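# Move steel cup from fixture onto plate, upside down

## Task

Lift the steel cup out of the fixture on the robot's right-hand side, set it upside down on the plate so that its entire rim rests on the plate, then open the gripper and leave it there.

## Robot and tools

ROBOT. There are two six-joint arms, left_arm and right_arm, and each ends in a two-finger parallel gripper. The root of left_arm sits at (+0.048, +0.266, 0) m with quat_wxyz (+0.997, 0, 0, -0.081). The root of right_arm sits at (-0.042, -0.361, 0) m with quat_wxyz (+1.000, 0, 0, +0.017). Joint ranges in rad: waist -2.880..2.880, shoulder 0..3.142, elbow 0..3.019, wrist pitch -1.693..1.571, wrist yaw -1.571..1.571, wrist roll -2.094..2.094. The elbow never quite straightens.

FRAME. Every number uses one scene frame. Its origin is on the tabletop midway between the arms, +z points up, +x points away from the robot over the table, and left_arm is on the +y side. The words left and right are arm names and do not refer to sides of an image. In a gripper's own axes the fingers extend along +z and close along y. end_effector_position is the point between the finger pads, about 1 cm short of the fingertips.

ROW. Every command uses a row of 16 plain numbers, and both arms must always be filled in. The first 8 are for left_arm: x, y, z, qw, qx, qy, qz, opening. The second 8 are the same fields for right_arm. x, y, z give an absolute target for that gripper's end_effector_position in metres, in the scene frame. qw..qz give an absolute target orientation with w first. Opening runs from -1 (closed) to +1 (fully open, 0.094 m apart). If any target lies more than 0.6 m from that arm's last reported position along any axis of its gripper, the whole call is refused and nothing moves. At each control step the controller pulls the command to within 70 mm and 16 degrees of the measured pose, then solves IK with position taking priority over orientation. Motions tend to stop a centimetre or more away from the target, usually low. For an arm that should not move, resend the pose it had in the last result before it stopped, together with the opening it should keep. To hold an orientation steady, keep sending the same target quaternion and do not copy back the reported one, because that can drift.

TOOLS.
execute_actions: takes "actions", a list that is empty or holds one item, plus an optional "pictures" boolean. An empty list only reports the current state. {"rows": [...], "steps": n} runs one row per control step of 1/30 s, with at most 15 rows and 15 steps (default 15). If there are fewer rows than steps, the last row keeps repeating. {"steps": n} alone is a wait of up to 300 steps, counted from the previous result, so time spent composing the call is included. Once an action ends, each arm only travels on to its last clipped pose, at most 70 mm further, so a distant target can take several calls.
move: "target" is one 16-number row as above. "speed" is the top path speed in m/s, from 0.002 to 0.5 (default 0.25), and the turning limit is twice that value in rad/s. Both grippers follow straight lines that finish at the same moment, lasting 0.5 to 10 s; any path still running at 10 s is cut short. The opening is applied at the start. The paths do not steer around obstacles or the other arm, and the real gripper may lag, wander or overshoot the nominal speed, mostly when the arm is stretched out.
wait: "seconds" from 0 to 10; the robot gets no new command.
zoom_image: "camera" is cam_head_left or cam_head_right, and "region" is [x0, y0, x1, y1] in image pixels, origin at the top left, no bigger than 504x504. It returns a sharper crop of that camera's latest image.
read_manual: "section" (only "licences"); it returns licence text and does not move anything.
finished_scene: "scene" is the number of the current scene. The cup must still be in place at that moment. A reply that makes no tool call also ends the run.

RESULTS. The state line reads left_arm: ... | right_arm: ... and gives each gripper's position and quaternion. The printed position can be wrong, more so when the arm is reaching far. grip_measured is the finger opening on the command scale, and the last value in Joint positions is that opening in metres. Each gripper's reading may be off by about 1 mm. A line saying pose unreachable means the clearance check altered or blocked the named arm's command, and HELD marks the steps where that happened. Hand target is the pose the controller is currently heading for. After a move, a move: line reports how it ended: done, off_target, moving, held (the final step was blocked) or fault. It also names any limits: paced means the pose was clipped; held means some steps were blocked, after which the arm may jump faster than the set speed. It also gives each gripper's distance from its target. When only one arm is named, the other finished normally. A FAULT line means that arm has stopped.

CAMERAS. Both head cameras are 504x504 and sit roughly 0.9 m above the table behind the robot (x about -0.25), looking down and forward. Their calibration is given in pinhole-plus-radial form and may be off by a few degrees or millimetres.

GRASPING. Once the fingers are on the object, command an opening roughly 0.03 below grip_measured for a firm grip, or less than that for a lighter one. Each finger pad can apply about 50 to 62 N, less on very thin parts, with a short spike on first contact. External disturbances may pull on a held object or nudge loose ones.

AVOID. Do not let the cup or any other object leave the table, and avoid drops, slips, slams and pushing hard. Faster contacts and targets set further past the contact point both press harder. Keep the two arms from hitting or pushing on each other. Holding a load heats the motors: MOTOR HOT shows from 85 °C, and at 100 °C an OVER-TEMPERATURE FAULT releases that arm and lets it fall. The simulation keeps running while each reply is being written, so short, decisive calls work best.

Each tool is called after "Emit:" by a JSON object that holds its "op" and its "data", one argument or row to a line.

## Session

Emit:
{"op": "execute_actions", "data": {
  "actions": []
}}

Scene clock: 0.00 s of 4800.00 s.
left_arm: end_effector_position=(+0.4334, +0.6550, +0.2311) grip_measured=+1.000 end_effector_quat_wxyz=(-0.134, +0.263, +0.950, +0.102) | right_arm: end_effector_position=(+0.4906, -0.3886, +0.2836) grip_measured=+1.000 end_effector_quat_wxyz=(+0.106, +0.830, -0.535, +0.120)
Joint positions: left_arm=[ 0.847  1.762  1.704 -1.5   -0.339  1.228  0.094] | right_arm=[ 0.014  1.683  1.739 -1.553  0.313 -1.959  0.094]
Joint velocities: left_arm=[ 0.005 -0.005 -0.017  0.002  0.051  0.022  0.   ] | right_arm=[ 0.005  0.005  0.027 -0.022 -0.037 -0.022  0.   ]
Motor temperatures (°C, as the motors report them): left_arm=[25 27 25 24 26 28] | right_arm=[27 24 27 25 27 26]
Hand target (left_arm): +0.438, +0.659, +0.238; -0.129, +0.262, +0.950, +0.110
Hand target (right_arm): +0.497, -0.388, +0.288; +0.102, +0.829, -0.536, +0.125

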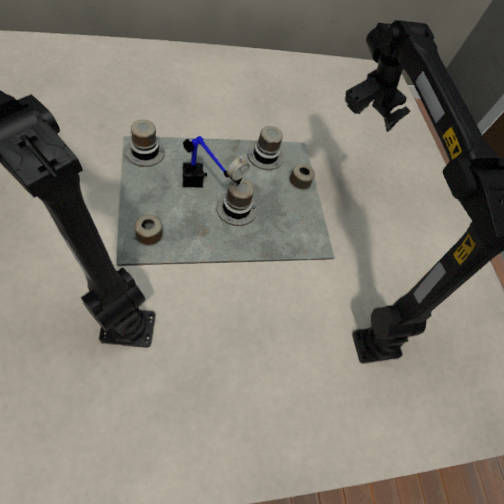

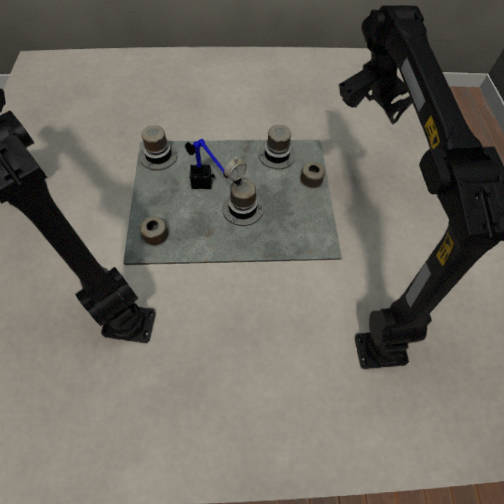

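Emit:
{"op": "zoom_image", "data": {
  "camera": "cam_head_left",
  "region": [110, 110, 340, 270]
}}

Emit:
{"op": "zoom_image", "data": {
  "camera": "cam_head_right",
  "region": [110, 110, 350, 270]
}}

Emit:
{"op": "zoom_image", "data": {
  "camera": "cam_head_right",
  "region": [250, 115, 340, 195]
}}

Emit:
{"op": "zoom_image", "data": {
  "camera": "cam_head_left",
  "region": [240, 115, 330, 195]
}}

Region (110, 110, 340, 270) of cam_head_left's 504x504 image, scaled by 2.191, with more detail than that image has; it fills the top 351 rows of this view, and the rest is white.

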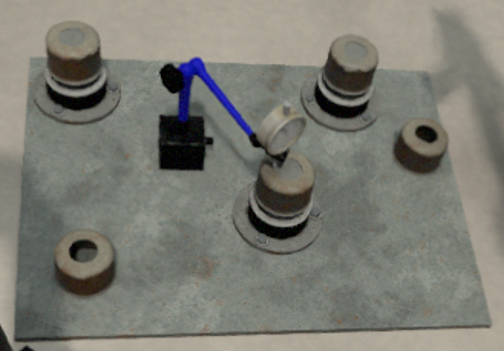

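Region (110, 110, 350, 270) of cam_head_right's 504x504 image, scaled by 2.100, with more detail than that image has.

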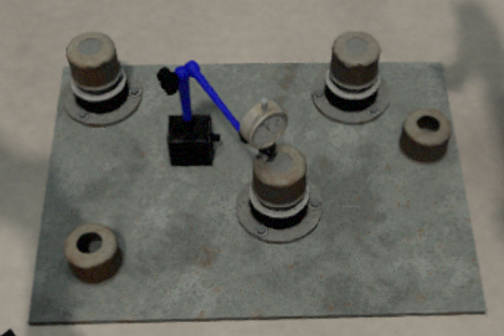

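Region (250, 115, 340, 195) of cam_head_right's 504x504 image, scaled by 5.600, with more detail than that image has.

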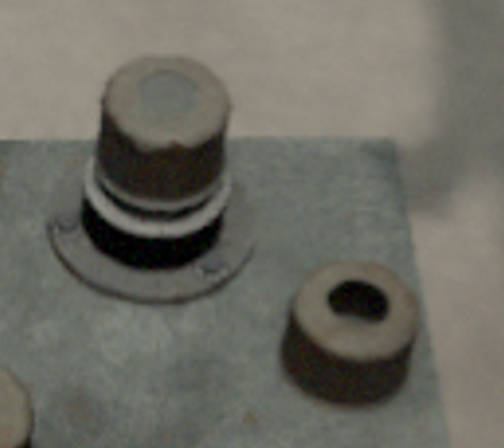

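Region (240, 115, 330, 195) of cam_head_left's 504x504 image, scaled by 5.600, with more detail than that image has.

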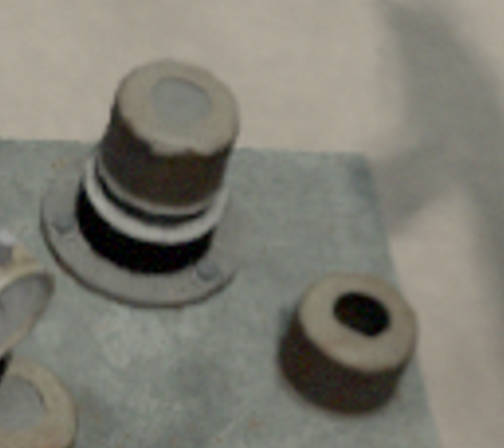

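Emit:
{"op": "zoom_image", "data": {
  "camera": "cam_head_left",
  "region": [340, 300, 430, 380]
}}

Emit:
{"op": "zoom_image", "data": {
  "camera": "cam_head_right",
  "region": [340, 300, 430, 380]
}}

Emit:
{"op": "zoom_image", "data": {
  "camera": "cam_head_left",
  "region": [330, 50, 430, 140]
}}

Emit:
{"op": "zoom_image", "data": {
  "camera": "cam_head_right",
  "region": [330, 45, 430, 135]
}}

Region (340, 300, 430, 380) of cam_head_left's 504x504 image, scaled by 5.600, with more detail than that image has.

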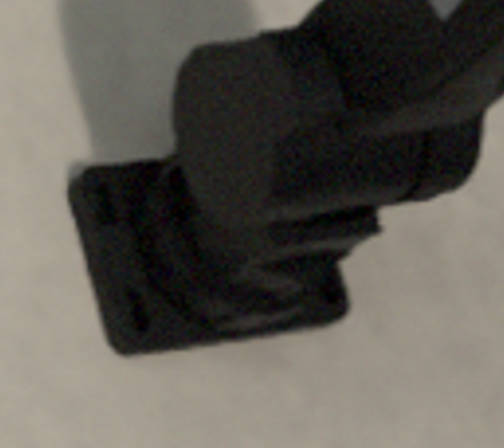

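Region (340, 300, 430, 380) of cam_head_right's 504x504 image, scaled by 5.600, with more detail than that image has.

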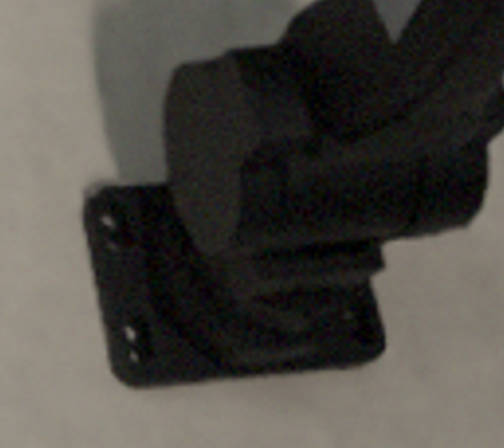

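Region (330, 50, 430, 140) of cam_head_left's 504x504 image, scaled by 5.040, with more detail than that image has; it fills the top 454 rows of this view, and the rest is white.

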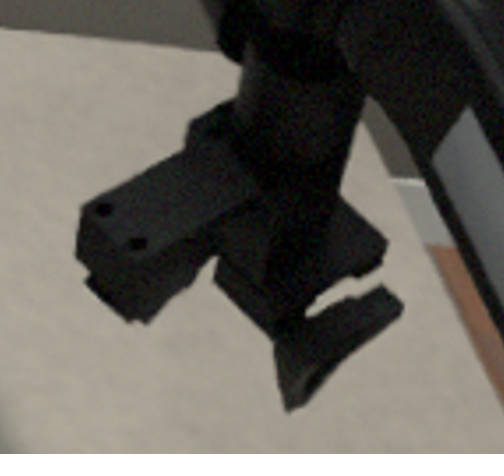

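Region (330, 45, 430, 135) of cam_head_right's 504x504 image, scaled by 5.040, with more detail than that image has; it fills the top 454 rows of this view, and the rest is white.

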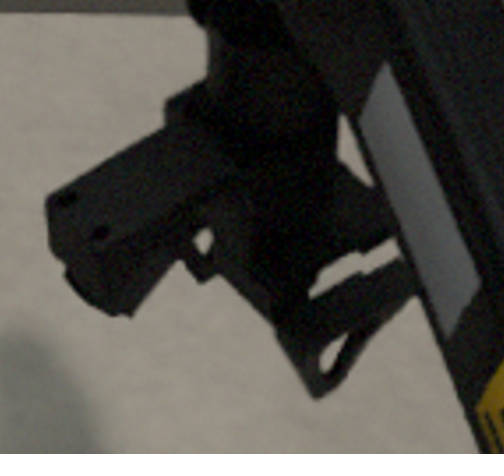

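Emit:
{"op": "move", "data": {
  "target": [0.4334,0.6550,0.2311,-0.134,0.263,0.950,0.102,1, 0.567,-0.139,0.19,0,0,1,0,1],
  "speed": 0.4
}}

Emit:
{"op": "zoom_image", "data": {
  "camera": "cam_head_right",
  "region": [230, 70, 340, 180]
}}

Emit:
{"op": "zoom_image", "data": {
  "camera": "cam_head_left",
  "region": [220, 70, 330, 180]
}}

Scene clock: 73.67 s of 4800.00 s.
left_arm: end_effector_position=(+0.4334, +0.6550, +0.2311) grip_measured=+1.000 end_effector_quat_wxyz=(-0.134, +0.263, +0.950, +0.102) | right_arm: end_effector_position=(+0.5546, -0.1528, +0.1907) grip_measured=+1.000 end_effector_quat_wxyz=(-0.013, -0.002, +1.000, -0.007)
Joint positions: left_arm=[ 0.847  1.762  1.704 -1.5   -0.339  1.228  0.094] | right_arm=[ 0.303  2.052  2.056 -1.605  0.005  0.334  0.094]
Joint velocities: left_arm=[-0.005 -0.015  0.002  0.002 -0.037  0.007  0.   ] | right_arm=[-0.005 -0.005 -0.017 -0.007 -0.037  0.037  0.   ]
Motor temperatures (°C, as the motors report them): left_arm=[25 29 30 24 26 28] | right_arm=[27 26 33 25 27 26]
Hand target (left_arm): +0.433, +0.655, +0.231; -0.134, +0.263, +0.950, +0.102
Hand target (right_arm): +0.567, -0.141, +0.191; +0.001, -0.000, +1.000, -0.003
Off the commanded pose (left_arm): 0.000 m, 0 deg.
Off the commanded pose (right_arm): 0.019 m, 2 deg.
After step 90, 67.43 s passed at rest.
move: off_target (right_arm)

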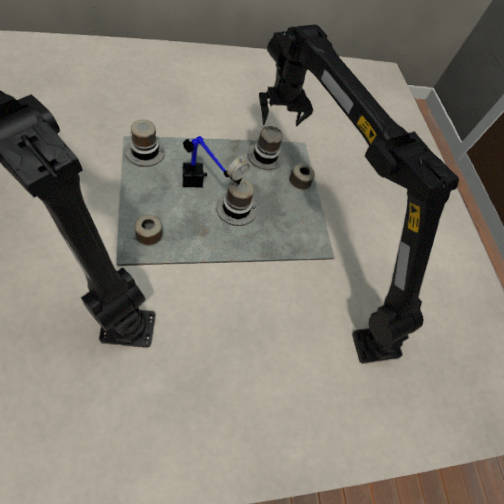

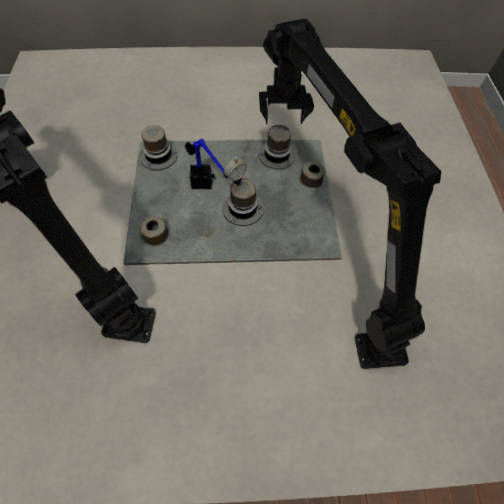

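Region (230, 70, 340, 180) of cam_head_right's 504x504 image, scaled by 4.582, with more detail than that image has.

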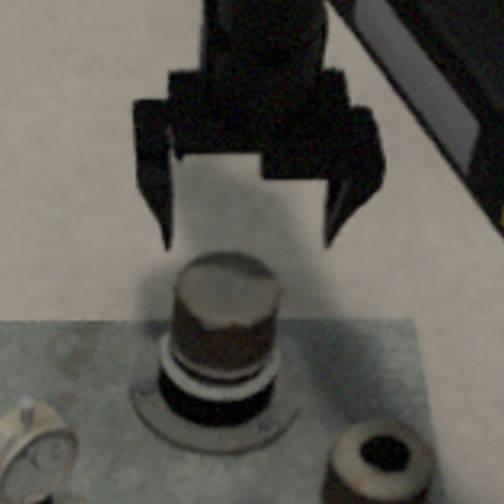

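Region (220, 70, 330, 180) of cam_head_left's 504x504 image, scaled by 4.582, with more detail than that image has.

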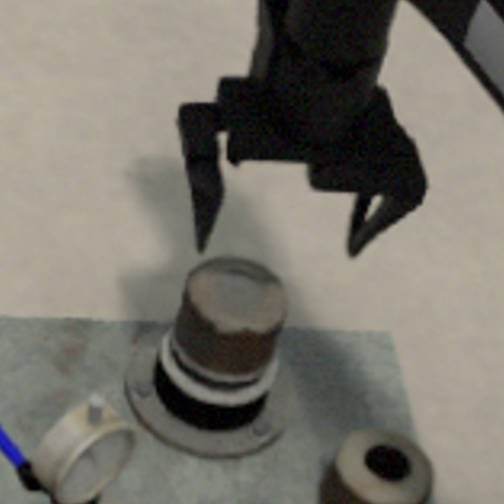

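Emit:
{"op": "move", "data": {
  "target": [0.4334,0.6550,0.2311,-0.134,0.263,0.950,0.102,1, 0.602,-0.142,0.15,0,0,1,0,1],
  "speed": 0.15
}}

Emit:
{"op": "zoom_image", "data": {
  "camera": "cam_head_right",
  "region": [240, 90, 320, 170]
}}

Emit:
{"op": "zoom_image", "data": {
  "camera": "cam_head_left",
  "region": [232, 90, 312, 170]
}}

Scene clock: 91.47 s of 4800.00 s.
left_arm: end_effector_position=(+0.4334, +0.6550, +0.2311) grip_measured=+1.000 end_effector_quat_wxyz=(-0.134, +0.263, +0.950, +0.102) | right_arm: end_effector_position=(+0.5860, -0.1414, +0.1416) grip_measured=+1.000 end_effector_quat_wxyz=(-0.019, -0.001, +1.000, -0.009)
Joint positions: left_arm=[ 0.847  1.762  1.704 -1.5   -0.339  1.228  0.094] | right_arm=[ 0.303  2.178  2.138 -1.572  0.004  0.336  0.094]
Joint velocities: left_arm=[-0.005  0.005 -0.022  0.002  0.037  0.022  0.   ] | right_arm=[ 0.005 -0.015 -0.017  0.017 -0.051 -0.037  0.   ]
Motor temperatures (°C, as the motors report them): left_arm=[25 29 30 24 26 28] | right_arm=[27 27 34 25 27 26]
Hand target (left_arm): +0.433, +0.655, +0.231; -0.134, +0.263, +0.950, +0.102
Hand target (right_arm): +0.601, -0.143, +0.150; +0.000, -0.000, +1.000, -0.000
Off the commanded pose (left_arm): 0.000 m, 0 deg.
Off the commanded pose (right_arm): 0.018 m, 2 deg.
After step 90, 13.67 s passed at rest.
move: off_target (right_arm)

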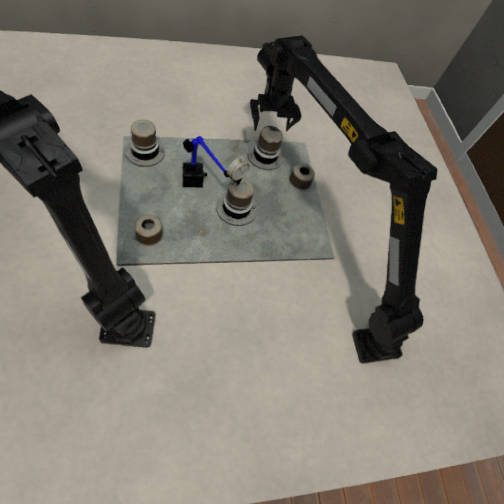

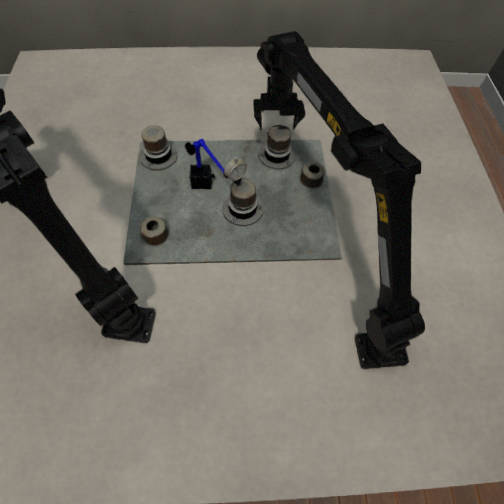

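Region (240, 90, 320, 170) of cam_head_right's 504x504 image, scaled by 6.300, with more detail than that image has.

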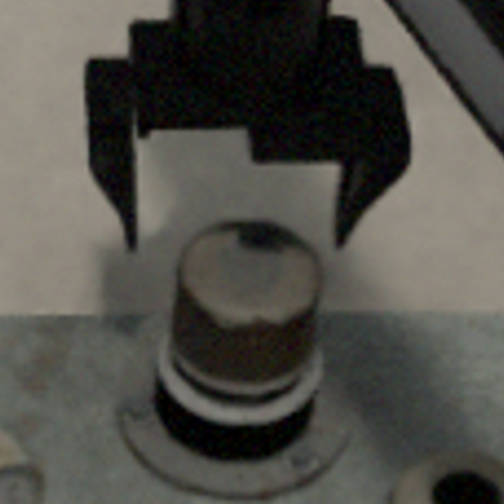

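Region (232, 90, 312, 170) of cam_head_left's 504x504 image, scaled by 6.300, with more detail than that image has.

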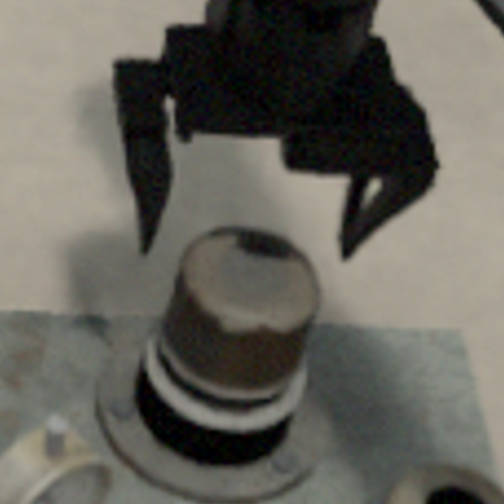

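Emit:
{"op": "move", "data": {
  "target": [0.4334,0.6550,0.2311,-0.134,0.263,0.950,0.102,1, 0.615,-0.163,0.152,0.018,0,1,0.008,1],
  "speed": 0.1
}}

Emit:
{"op": "zoom_image", "data": {
  "camera": "cam_head_right",
  "region": [240, 90, 320, 170]
}}

Emit:
{"op": "zoom_image", "data": {
  "camera": "cam_head_left",
  "region": [232, 90, 312, 170]
}}

Scene clock: 103.83 s of 4800.00 s.
left_arm: end_effector_position=(+0.4334, +0.6550, +0.2311) grip_measured=+1.000 end_effector_quat_wxyz=(-0.134, +0.263, +0.950, +0.102) | right_arm: end_effector_position=(+0.6023, -0.1620, +0.1413) grip_measured=+1.000 end_effector_quat_wxyz=(-0.003, +0.002, +1.000, +0.000)
Joint positions: left_arm=[ 0.847  1.762  1.704 -1.5   -0.339  1.228  0.094] | right_arm=[ 0.265  2.178  2.138 -1.535 -0.002  0.304  0.094]
Joint velocities: left_arm=[-0.015 -0.015  0.017 -0.007  0.022  0.022  0.   ] | right_arm=[-0.005 -0.015 -0.027 -0.017 -0.051  0.007  0.   ]
Motor temperatures (°C, as the motors report them): left_arm=[25 29 30 24 26 28] | right_arm=[27 27 35 25 27 26]
Hand target (left_arm): +0.433, +0.655, +0.231; -0.134, +0.263, +0.950, +0.102
Hand target (right_arm): +0.614, -0.163, +0.152; +0.018, -0.000, +1.000, +0.008
Off the commanded pose (left_arm): 0.000 m, 0 deg.
Off the commanded pose (right_arm): 0.017 m, 3 deg.
After step 90, 8.47 s passed at rest.
move: off_target (right_arm)

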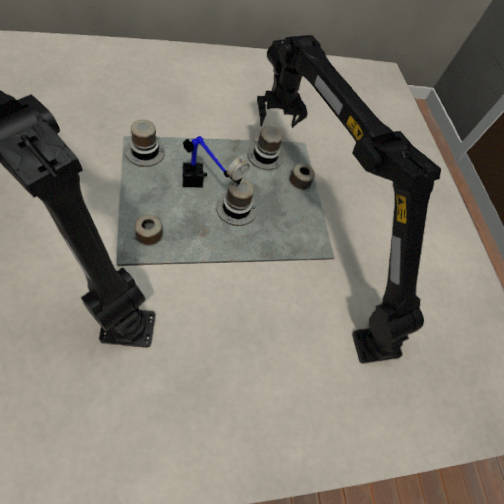

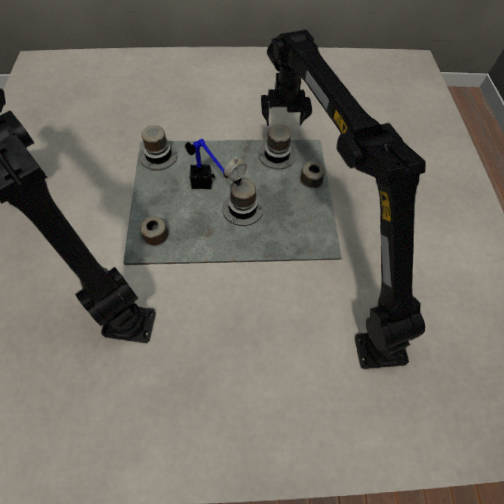

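Region (240, 90, 320, 170) of cam_head_right's 504x504 image, scaled by 6.300, with more detail than that image has.

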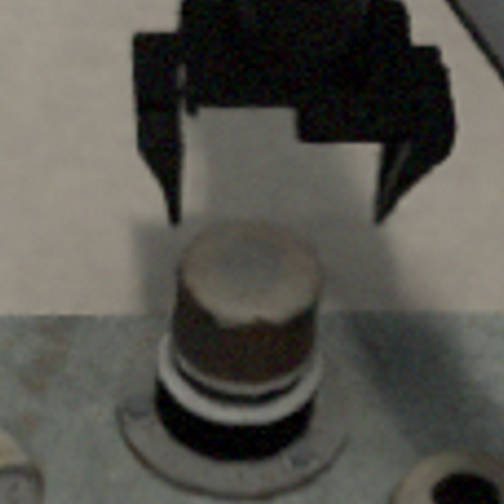

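Region (232, 90, 312, 170) of cam_head_left's 504x504 image, scaled by 6.300, with more detail than that image has.

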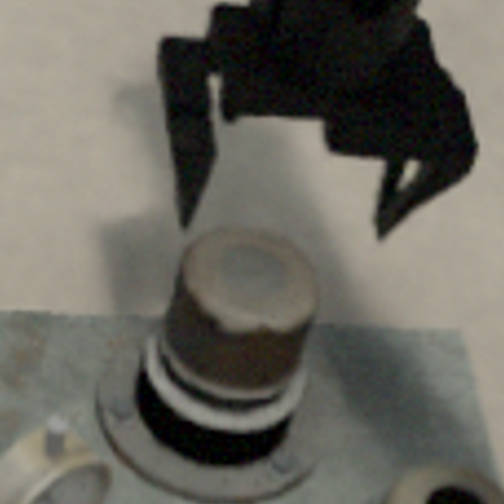

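Emit:
{"op": "move", "data": {
  "target": [0.4334,0.6550,0.2311,-0.134,0.263,0.950,0.102,1, 0.613,-0.143,0.152,0.018,0,1,0.008,1],
  "speed": 0.1
}}

Scene clock: 109.93 s of 4800.00 s.
left_arm: end_effector_position=(+0.4334, +0.6550, +0.2311) grip_measured=+1.000 end_effector_quat_wxyz=(-0.134, +0.263, +0.950, +0.102) | right_arm: end_effector_position=(+0.6032, -0.1577, +0.1445) grip_measured=+1.000 end_effector_quat_wxyz=(+0.001, +0.001, +1.000, +0.001)
Joint positions: left_arm=[ 0.847  1.762  1.704 -1.5   -0.339  1.228  0.094] | right_arm=[ 0.271  2.178  2.146 -1.535 -0.002  0.308  0.094]
Joint velocities: left_arm=[-0.005 -0.005 -0.012 -0.022 -0.007  0.051  0.   ] | right_arm=[-0.005  0.005 -0.007 -0.012  0.007 -0.022  0.   ]
Motor temperatures (°C, as the motors report them): left_arm=[25 29 30 24 26 28] | right_arm=[27 28 34 25 27 26]
Hand target (left_arm): +0.433, +0.655, +0.231; -0.134, +0.263, +0.950, +0.102
Hand target (right_arm): +0.612, -0.143, +0.152; +0.018, -0.000, +1.000, +0.008
Off the commanded pose (left_arm): 0.000 m, 0 deg.
Off the commanded pose (right_arm): 0.019 m, 2 deg.
After step 90, 2.23 s passed at rest.
move: off_target (right_arm)

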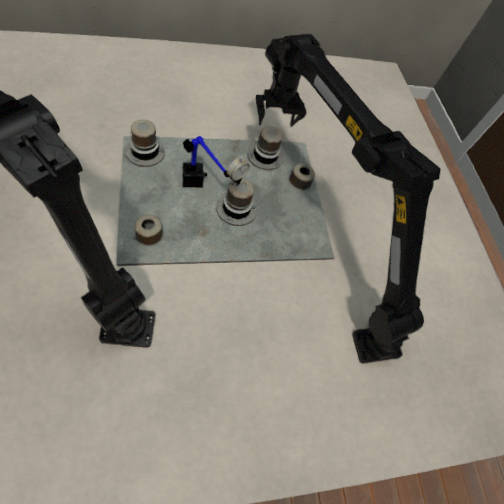

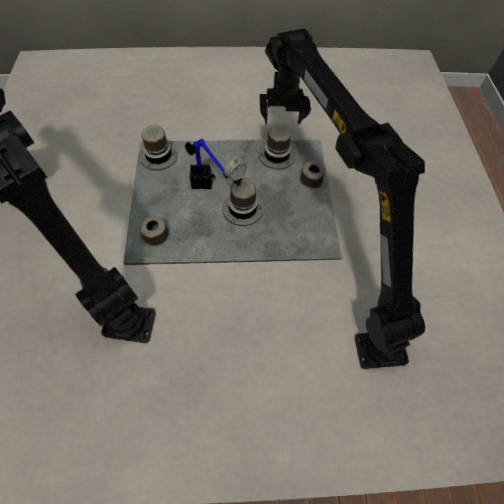

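Emit:
{"op": "move", "data": {
  "target": [0.4334,0.6550,0.2311,-0.134,0.263,0.950,0.102,1, 0.610,-0.137,0.145,0.018,0,1,0.008,1],
  "speed": 0.1
}}

Emit:
{"op": "zoom_image", "data": {
  "camera": "cam_head_right",
  "region": [240, 90, 320, 170]
}}

Emit:
{"op": "zoom_image", "data": {
  "camera": "cam_head_left",
  "region": [232, 90, 312, 170]
}}

Scene clock: 114.73 s of 4800.00 s.
left_arm: end_effector_position=(+0.4334, +0.6550, +0.2311) grip_measured=+1.000 end_effector_quat_wxyz=(-0.134, +0.263, +0.950, +0.102) | right_arm: end_effector_position=(+0.6026, -0.1497, +0.1446) grip_measured=+1.000 end_effector_quat_wxyz=(+0.005, +0.001, +1.000, +0.003)
Joint positions: left_arm=[ 0.847  1.762  1.704 -1.5   -0.339  1.228  0.094] | right_arm=[ 0.282  2.178  2.146 -1.528 -0.002  0.318  0.094]
Joint velocities: left_arm=[-0.015 -0.015 -0.002 -0.007  0.037  0.081  0.   ] | right_arm=[-0.005  0.005  0.002  0.007  0.051 -0.051  0.   ]
Motor temperatures (°C, as the motors report them): left_arm=[25 29 30 24 26 28] | right_arm=[27 28 35 25 27 26]
Hand target (left_arm): +0.433, +0.655, +0.231; -0.134, +0.263, +0.950, +0.102
Hand target (right_arm): +0.610, -0.137, +0.145; +0.018, -0.000, +1.000, +0.008
Off the commanded pose (left_arm): 0.000 m, 0 deg.
Off the commanded pose (right_arm): 0.015 m, 2 deg.
After step 90, 0.90 s passed at rest.
move: off_target (right_arm)

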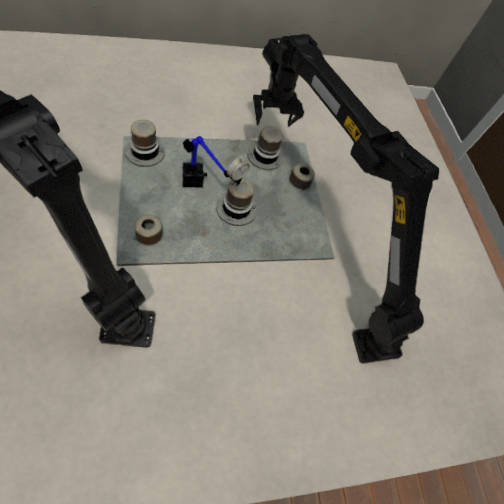

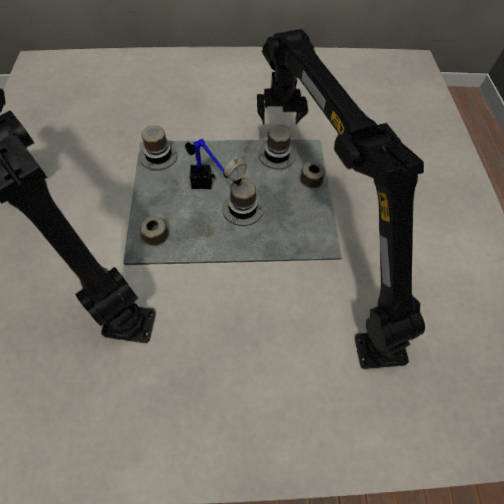

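Region (240, 90, 320, 170) of cam_head_right's 504x504 image, scaled by 6.300, with more detail than that image has.

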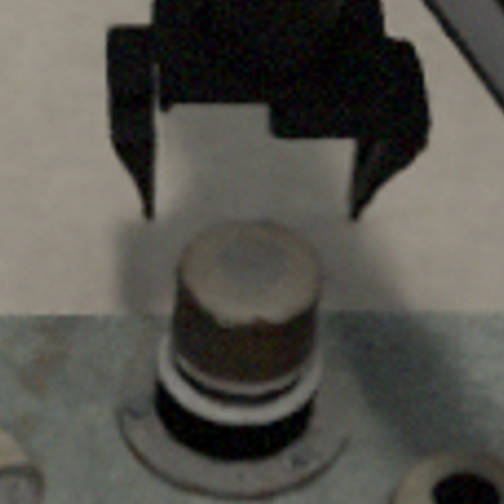

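Region (232, 90, 312, 170) of cam_head_left's 504x504 image, scaled by 6.300, with more detail than that image has.

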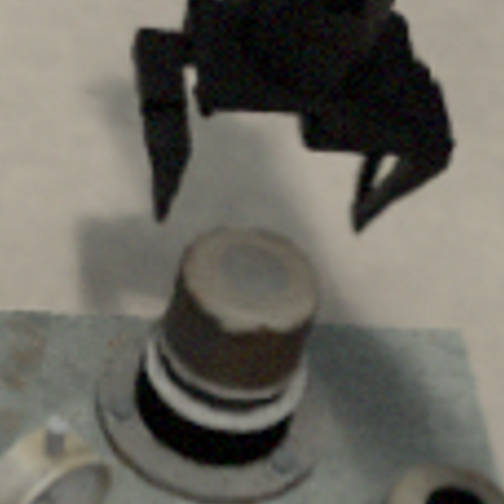

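Emit:
{"op": "move", "data": {
  "target": [0.4334,0.6550,0.2311,-0.134,0.263,0.950,0.102,1, 0.611,-0.145,0.090,0.018,0,1,0.008,1],
  "speed": 0.08
}}

Emit:
{"op": "zoom_image", "data": {
  "camera": "cam_head_right",
  "region": [240, 90, 320, 170]
}}

Emit:
{"op": "zoom_image", "data": {
  "camera": "cam_head_left",
  "region": [232, 90, 312, 170]
}}

Scene clock: 121.37 s of 4800.00 s.
left_arm: end_effector_position=(+0.4334, +0.6550, +0.2311) grip_measured=+1.000 end_effector_quat_wxyz=(-0.134, +0.263, +0.950, +0.102) | right_arm: end_effector_position=(+0.6071, -0.1483, +0.1051) grip_measured=+1.000 end_effector_quat_wxyz=(+0.021, +0.001, +1.000, +0.008)
Joint positions: left_arm=[ 0.847  1.762  1.704 -1.5   -0.339  1.228  0.094] | right_arm=[ 0.282  2.178  2.042 -1.39  -0.002  0.319  0.094]
Joint velocities: left_arm=[-0.015 -0.024 -0.012 -0.002 -0.022 -0.051  0.   ] | right_arm=[-0.015 -0.015  0.002 -0.002  0.037  0.081  0.   ]
Motor temperatures (°C, as the motors report them): left_arm=[25 29 30 24 26 28] | right_arm=[27 28 34 25 27 26]
Hand target (left_arm): +0.433, +0.655, +0.231; -0.134, +0.263, +0.950, +0.102
Hand target (right_arm): +0.610, -0.145, +0.090; +0.018, -0.000, +1.000, +0.008
Off the commanded pose (left_arm): 0.000 m, 0 deg.
Off the commanded pose (right_arm): 0.016 m, 0 deg.
After step 90, 2.63 s passed at rest.
move: off_target (right_arm)

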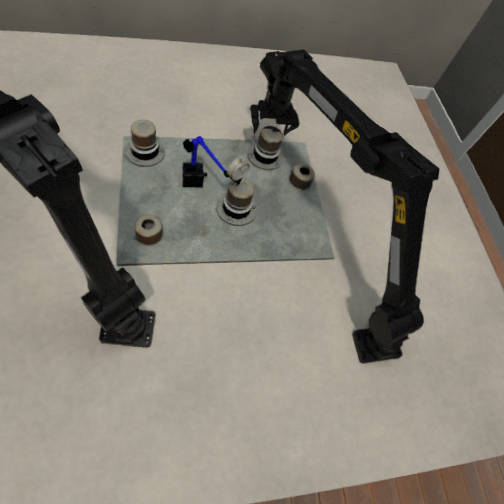

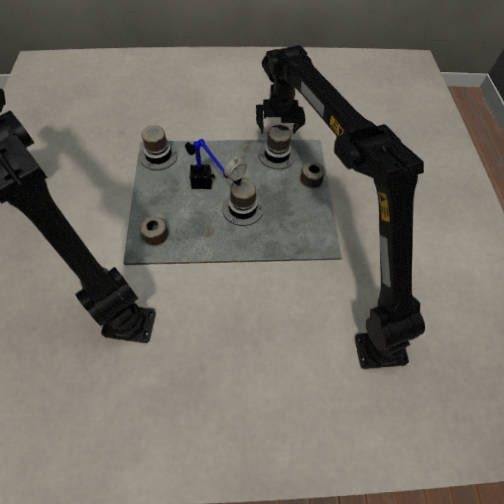

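Region (240, 90, 320, 170) of cam_head_right's 504x504 image, scaled by 6.300, with more detail than that image has.

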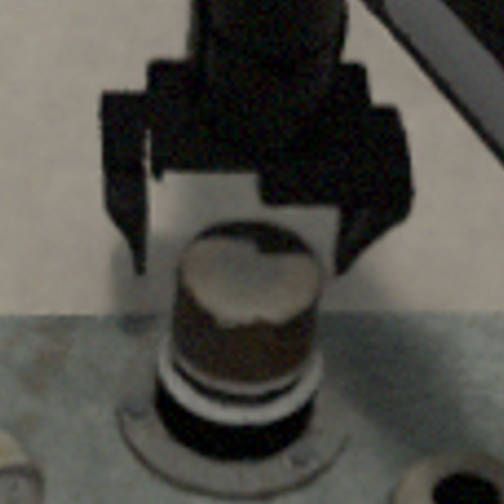

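Region (232, 90, 312, 170) of cam_head_left's 504x504 image, scaled by 6.300, with more detail than that image has.

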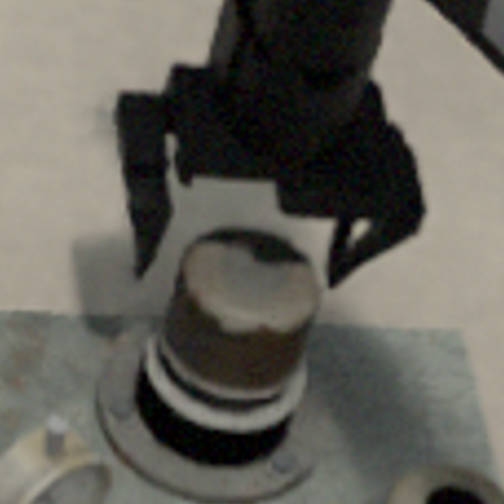

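Emit:
{"op": "move", "data": {
  "target": [0.4334,0.6550,0.2311,-0.134,0.263,0.950,0.102,1, 0.603,-0.150,0.074,0.0,0,1,0.0,1],
  "speed": 0.06
}}

Emit:
{"op": "zoom_image", "data": {
  "camera": "cam_head_right",
  "region": [240, 90, 320, 170]
}}

Emit:
{"op": "zoom_image", "data": {
  "camera": "cam_head_left",
  "region": [232, 90, 312, 170]
}}

Scene clock: 128.27 s of 4800.00 s.
left_arm: end_effector_position=(+0.4334, +0.6550, +0.2311) grip_measured=+1.000 end_effector_quat_wxyz=(-0.134, +0.263, +0.950, +0.102) | right_arm: end_effector_position=(+0.6013, -0.1502, +0.0952) grip_measured=+1.000 end_effector_quat_wxyz=(+0.010, +0.001, +1.000, +0.004)
Joint positions: left_arm=[ 0.847  1.762  1.704 -1.5   -0.339  1.228  0.094] | right_arm=[ 0.282  2.182  2.022 -1.39  -0.002  0.319  0.094]
Joint velocities: left_arm=[ 0.005 -0.015  0.012  0.007  0.022  0.007  0.   ] | right_arm=[-0.015 -0.005 -0.027  0.022 -0.037  0.037  0.   ]
Motor temperatures (°C, as the motors report them): left_arm=[25 29 30 24 26 28] | right_arm=[27 28 34 25 27 26]
Hand target (left_arm): +0.433, +0.655, +0.231; -0.134, +0.263, +0.950, +0.102
Hand target (right_arm): +0.602, -0.150, +0.074; -0.000, +0.000, +1.000, +0.000
Off the commanded pose (left_arm): 0.000 m, 0 deg.
Off the commanded pose (right_arm): 0.021 m, 1 deg.
After step 90, 3.03 s passed at rest.
move: off_target (right_arm)

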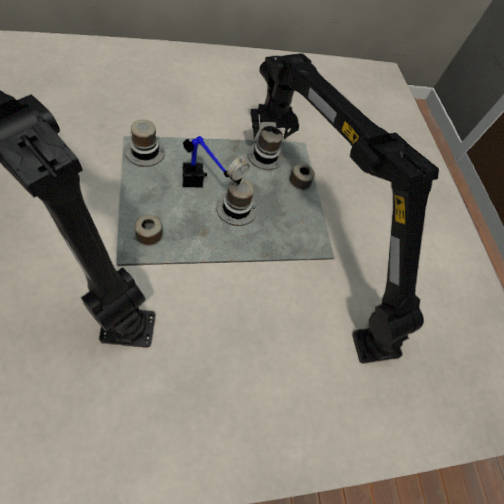

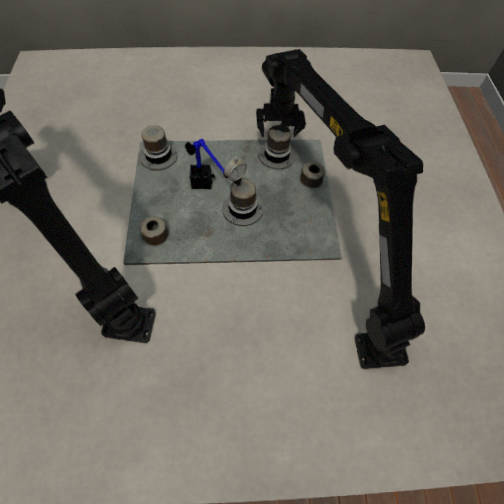

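Region (240, 90, 320, 170) of cam_head_right's 504x504 image, scaled by 6.300, with more detail than that image has.

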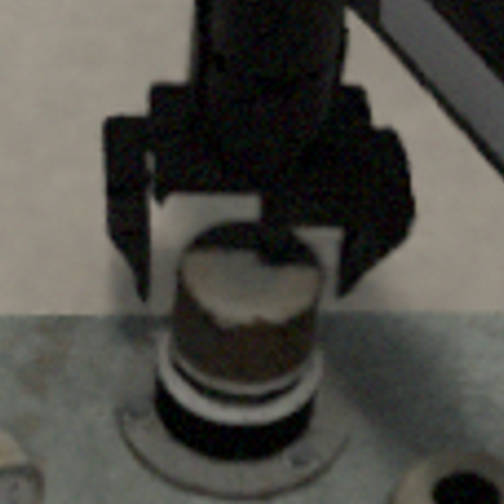

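Region (232, 90, 312, 170) of cam_head_left's 504x504 image, scaled by 6.300, with more detail than that image has.

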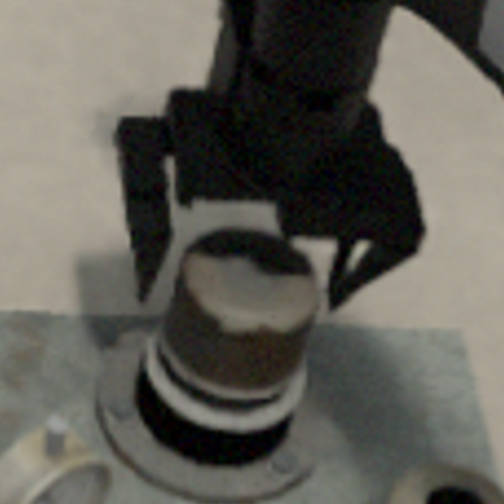

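Emit:
{"op": "move", "data": {
  "target": [0.4334,0.6550,0.2311,-0.134,0.263,0.950,0.102,1, 0.601,-0.151,0.063,-0.008,0,1,-0.003,1],
  "speed": 0.06
}}

Emit:
{"op": "zoom_image", "data": {
  "camera": "cam_head_right",
  "region": [240, 90, 320, 170]
}}

Emit:
{"op": "zoom_image", "data": {
  "camera": "cam_head_left",
  "region": [232, 90, 312, 170]
}}

Scene clock: 133.13 s of 4800.00 s.
left_arm: end_effector_position=(+0.4334, +0.6550, +0.2311) grip_measured=+1.000 end_effector_quat_wxyz=(-0.134, +0.263, +0.950, +0.102) | right_arm: end_effector_position=(+0.5986, -0.1510, +0.0821) grip_measured=+1.000 end_effector_quat_wxyz=(-0.001, +0.001, +1.000, +0.001)
Joint positions: left_arm=[ 0.847  1.762  1.704 -1.5   -0.339  1.228  0.094] | right_arm=[ 0.282  2.198  2.015 -1.39  -0.002  0.319  0.094]
Joint velocities: left_arm=[ 0.005 -0.005  0.002  0.002 -0.022  0.007  0.   ] | right_arm=[-0.005 -0.015  0.022  0.017 -0.007 -0.007  0.   ]
Motor temperatures (°C, as the motors report them): left_arm=[25 29 30 24 26 28] | right_arm=[27 28 33 25 27 26]
Hand target (left_arm): +0.433, +0.655, +0.231; -0.134, +0.263, +0.950, +0.102
Hand target (right_arm): +0.600, -0.151, +0.064; -0.008, +0.000, +1.000, -0.003
Off the commanded pose (left_arm): 0.000 m, 0 deg.
Off the commanded pose (right_arm): 0.019 m, 1 deg.
After step 90, 0.87 s passed at rest.
move: off_target (right_arm)

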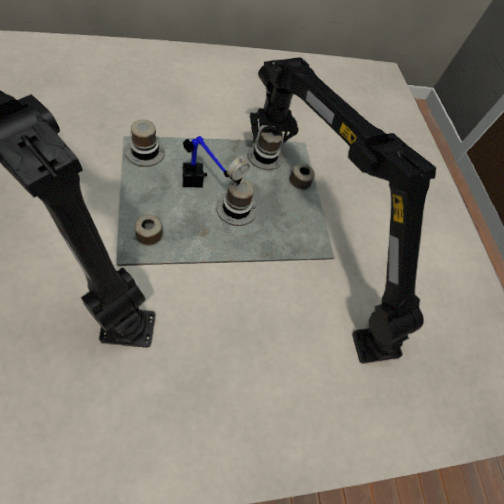

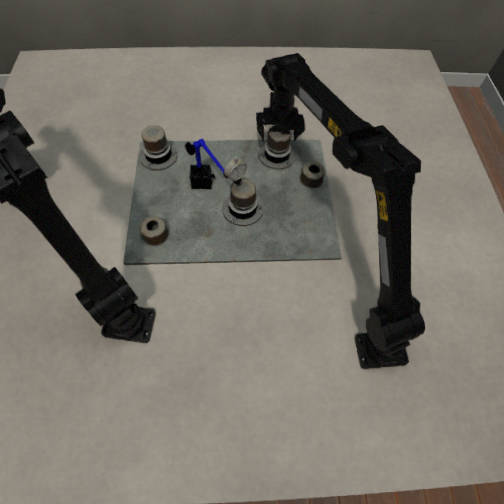

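Region (240, 90, 320, 170) of cam_head_right's 504x504 image, scaled by 6.300, with more detail than that image has.

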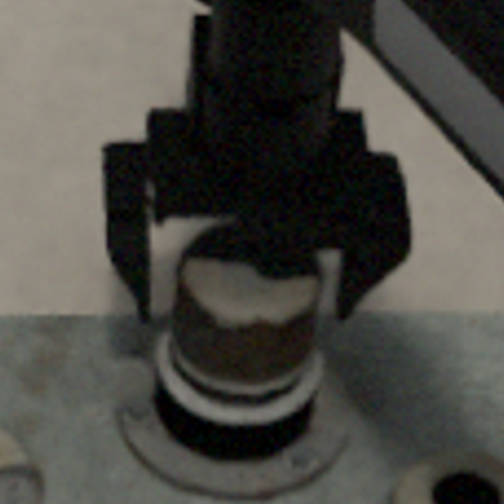

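Region (232, 90, 312, 170) of cam_head_left's 504x504 image, scaled by 6.300, with more detail than that image has.

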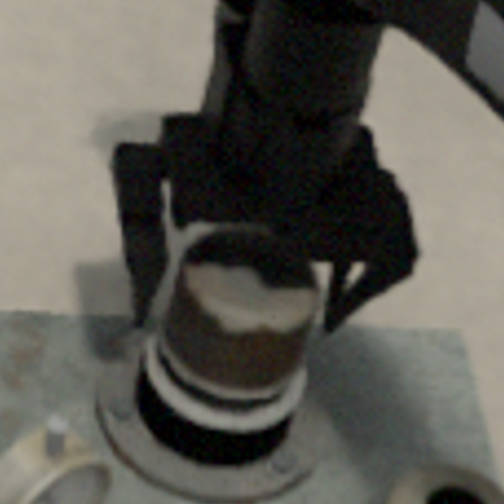

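Emit:
{"op": "move", "data": {
  "target": [0.4334,0.6550,0.2311,-0.134,0.263,0.950,0.102,1, 0.5986,-0.151,0.078,0,0,1,0,0.36],
  "speed": 0.06
}}

Emit:
{"op": "zoom_image", "data": {
  "camera": "cam_head_right",
  "region": [240, 90, 320, 170]
}}

Emit:
{"op": "zoom_image", "data": {
  "camera": "cam_head_left",
  "region": [232, 90, 312, 170]
}}

Scene clock: 138.00 s of 4800.00 s.
left_arm: end_effector_position=(+0.4334, +0.6550, +0.2311) grip_measured=+1.000 end_effector_quat_wxyz=(-0.134, +0.263, +0.950, +0.102) | right_arm: end_effector_position=(+0.5984, -0.1512, +0.0818) grip_measured=+0.482 end_effector_quat_wxyz=(-0.001, +0.001, +1.000, +0.000)
Joint positions: left_arm=[ 0.847  1.762  1.704 -1.5   -0.339  1.228  0.094] | right_arm=[ 0.282  2.198  2.014 -1.39  -0.001  0.319  0.07 ]
Joint velocities: left_arm=[-0.015 -0.005  0.017  0.002  0.022 -0.066  0.   ] | right_arm=[-0.015  0.005 -0.012 -0.012 -0.051 -0.022 -0.   ]
Motor temperatures (°C, as the motors report them): left_arm=[25 29 30 24 26 28] | right_arm=[27 28 33 25 27 26]
Hand target (left_arm): +0.433, +0.655, +0.231; -0.134, +0.263, +0.950, +0.102
Hand target (right_arm): +0.599, -0.151, +0.078; -0.000, -0.000, +1.000, -0.000
Off the commanded pose (left_arm): 0.000 m, 0 deg.
Off the commanded pose (right_arm): 0.004 m, 0 deg.
After step 90, 1.17 s passed at rest.
move: done

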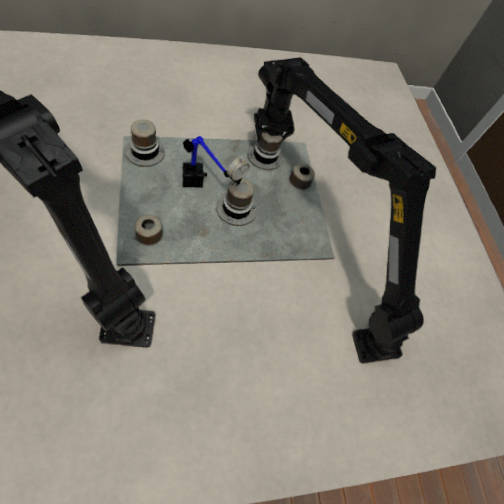

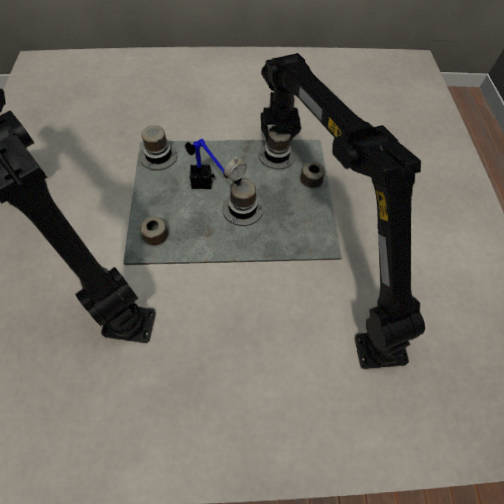

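Region (240, 90, 320, 170) of cam_head_right's 504x504 image, scaled by 6.300, with more detail than that image has.

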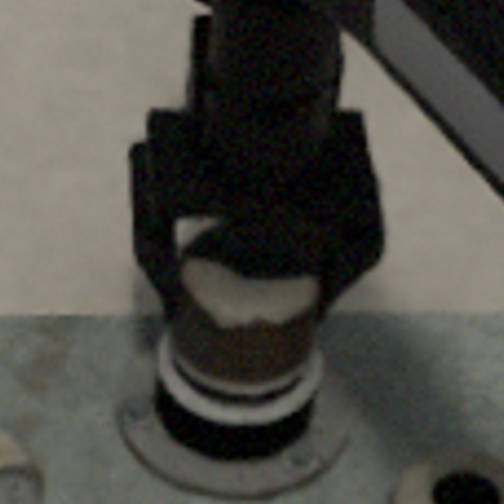

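Region (232, 90, 312, 170) of cam_head_left's 504x504 image, scaled by 6.300, with more detail than that image has.

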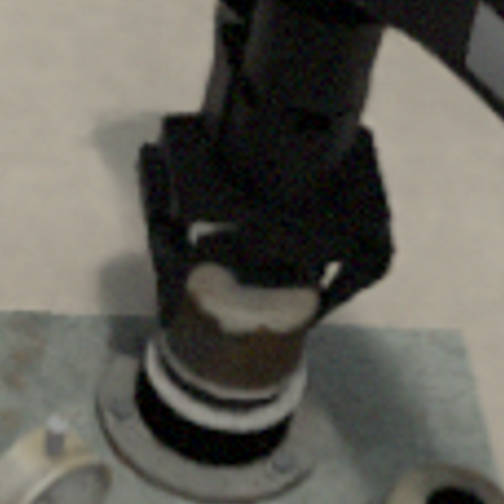

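Emit:
{"op": "move", "data": {
  "target": [0.4334,0.6550,0.2311,-0.134,0.263,0.950,0.102,1, 0.600,-0.151,0.125,0,0,1,0,0.44],
  "speed": 0.04
}}

Emit:
{"op": "zoom_image", "data": {
  "camera": "cam_head_right",
  "region": [240, 90, 320, 170]
}}

Scene clock: 142.77 s of 4800.00 s.
left_arm: end_effector_position=(+0.4334, +0.6550, +0.2311) grip_measured=+1.000 end_effector_quat_wxyz=(-0.134, +0.263, +0.950, +0.102) | right_arm: end_effector_position=(+0.5981, -0.1514, +0.0967) grip_measured=+0.482 end_effector_quat_wxyz=(-0.007, +0.001, +1.000, -0.002)
Joint positions: left_arm=[ 0.847  1.762  1.704 -1.5   -0.339  1.228  0.094] | right_arm=[ 0.282  2.198  2.053 -1.441 -0.001  0.319  0.07 ]
Joint velocities: left_arm=[-0.005 -0.005  0.007  0.002  0.051 -0.037  0.   ] | right_arm=[ 0.005  0.005  0.007 -0.007  0.022 -0.066 -0.001]
Motor temperatures (°C, as the motors report them): left_arm=[25 29 30 24 26 28] | right_arm=[27 28 33 25 27 26]
Hand target (left_arm): +0.433, +0.655, +0.231; -0.134, +0.263, +0.950, +0.102
Hand target (right_arm): +0.600, -0.151, +0.125; +0.001, -0.000, +1.000, +0.000
Off the commanded pose (left_arm): 0.000 m, 0 deg.
Off the commanded pose (right_arm): 0.028 m, 1 deg.
After step 90, 0.40 s passed at rest.
move: off_target (right_arm)

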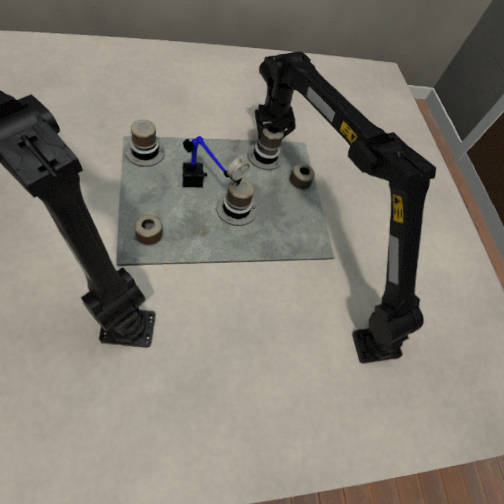

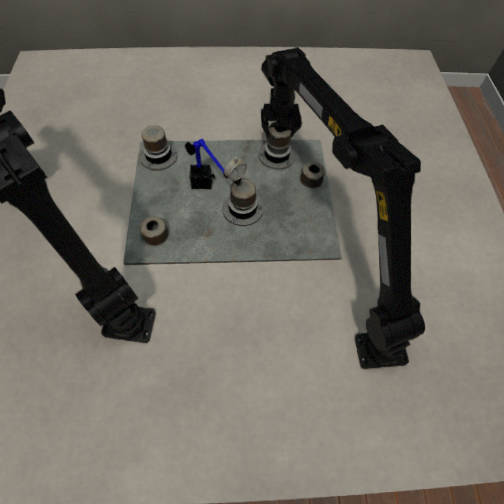

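Region (240, 90, 320, 170) of cam_head_right's 504x504 image, scaled by 6.300, with more detail than that image has.

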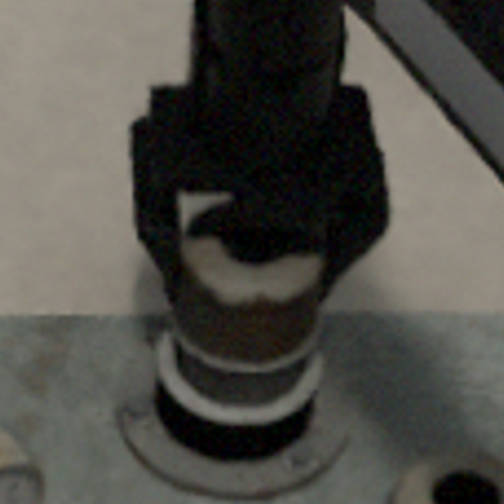

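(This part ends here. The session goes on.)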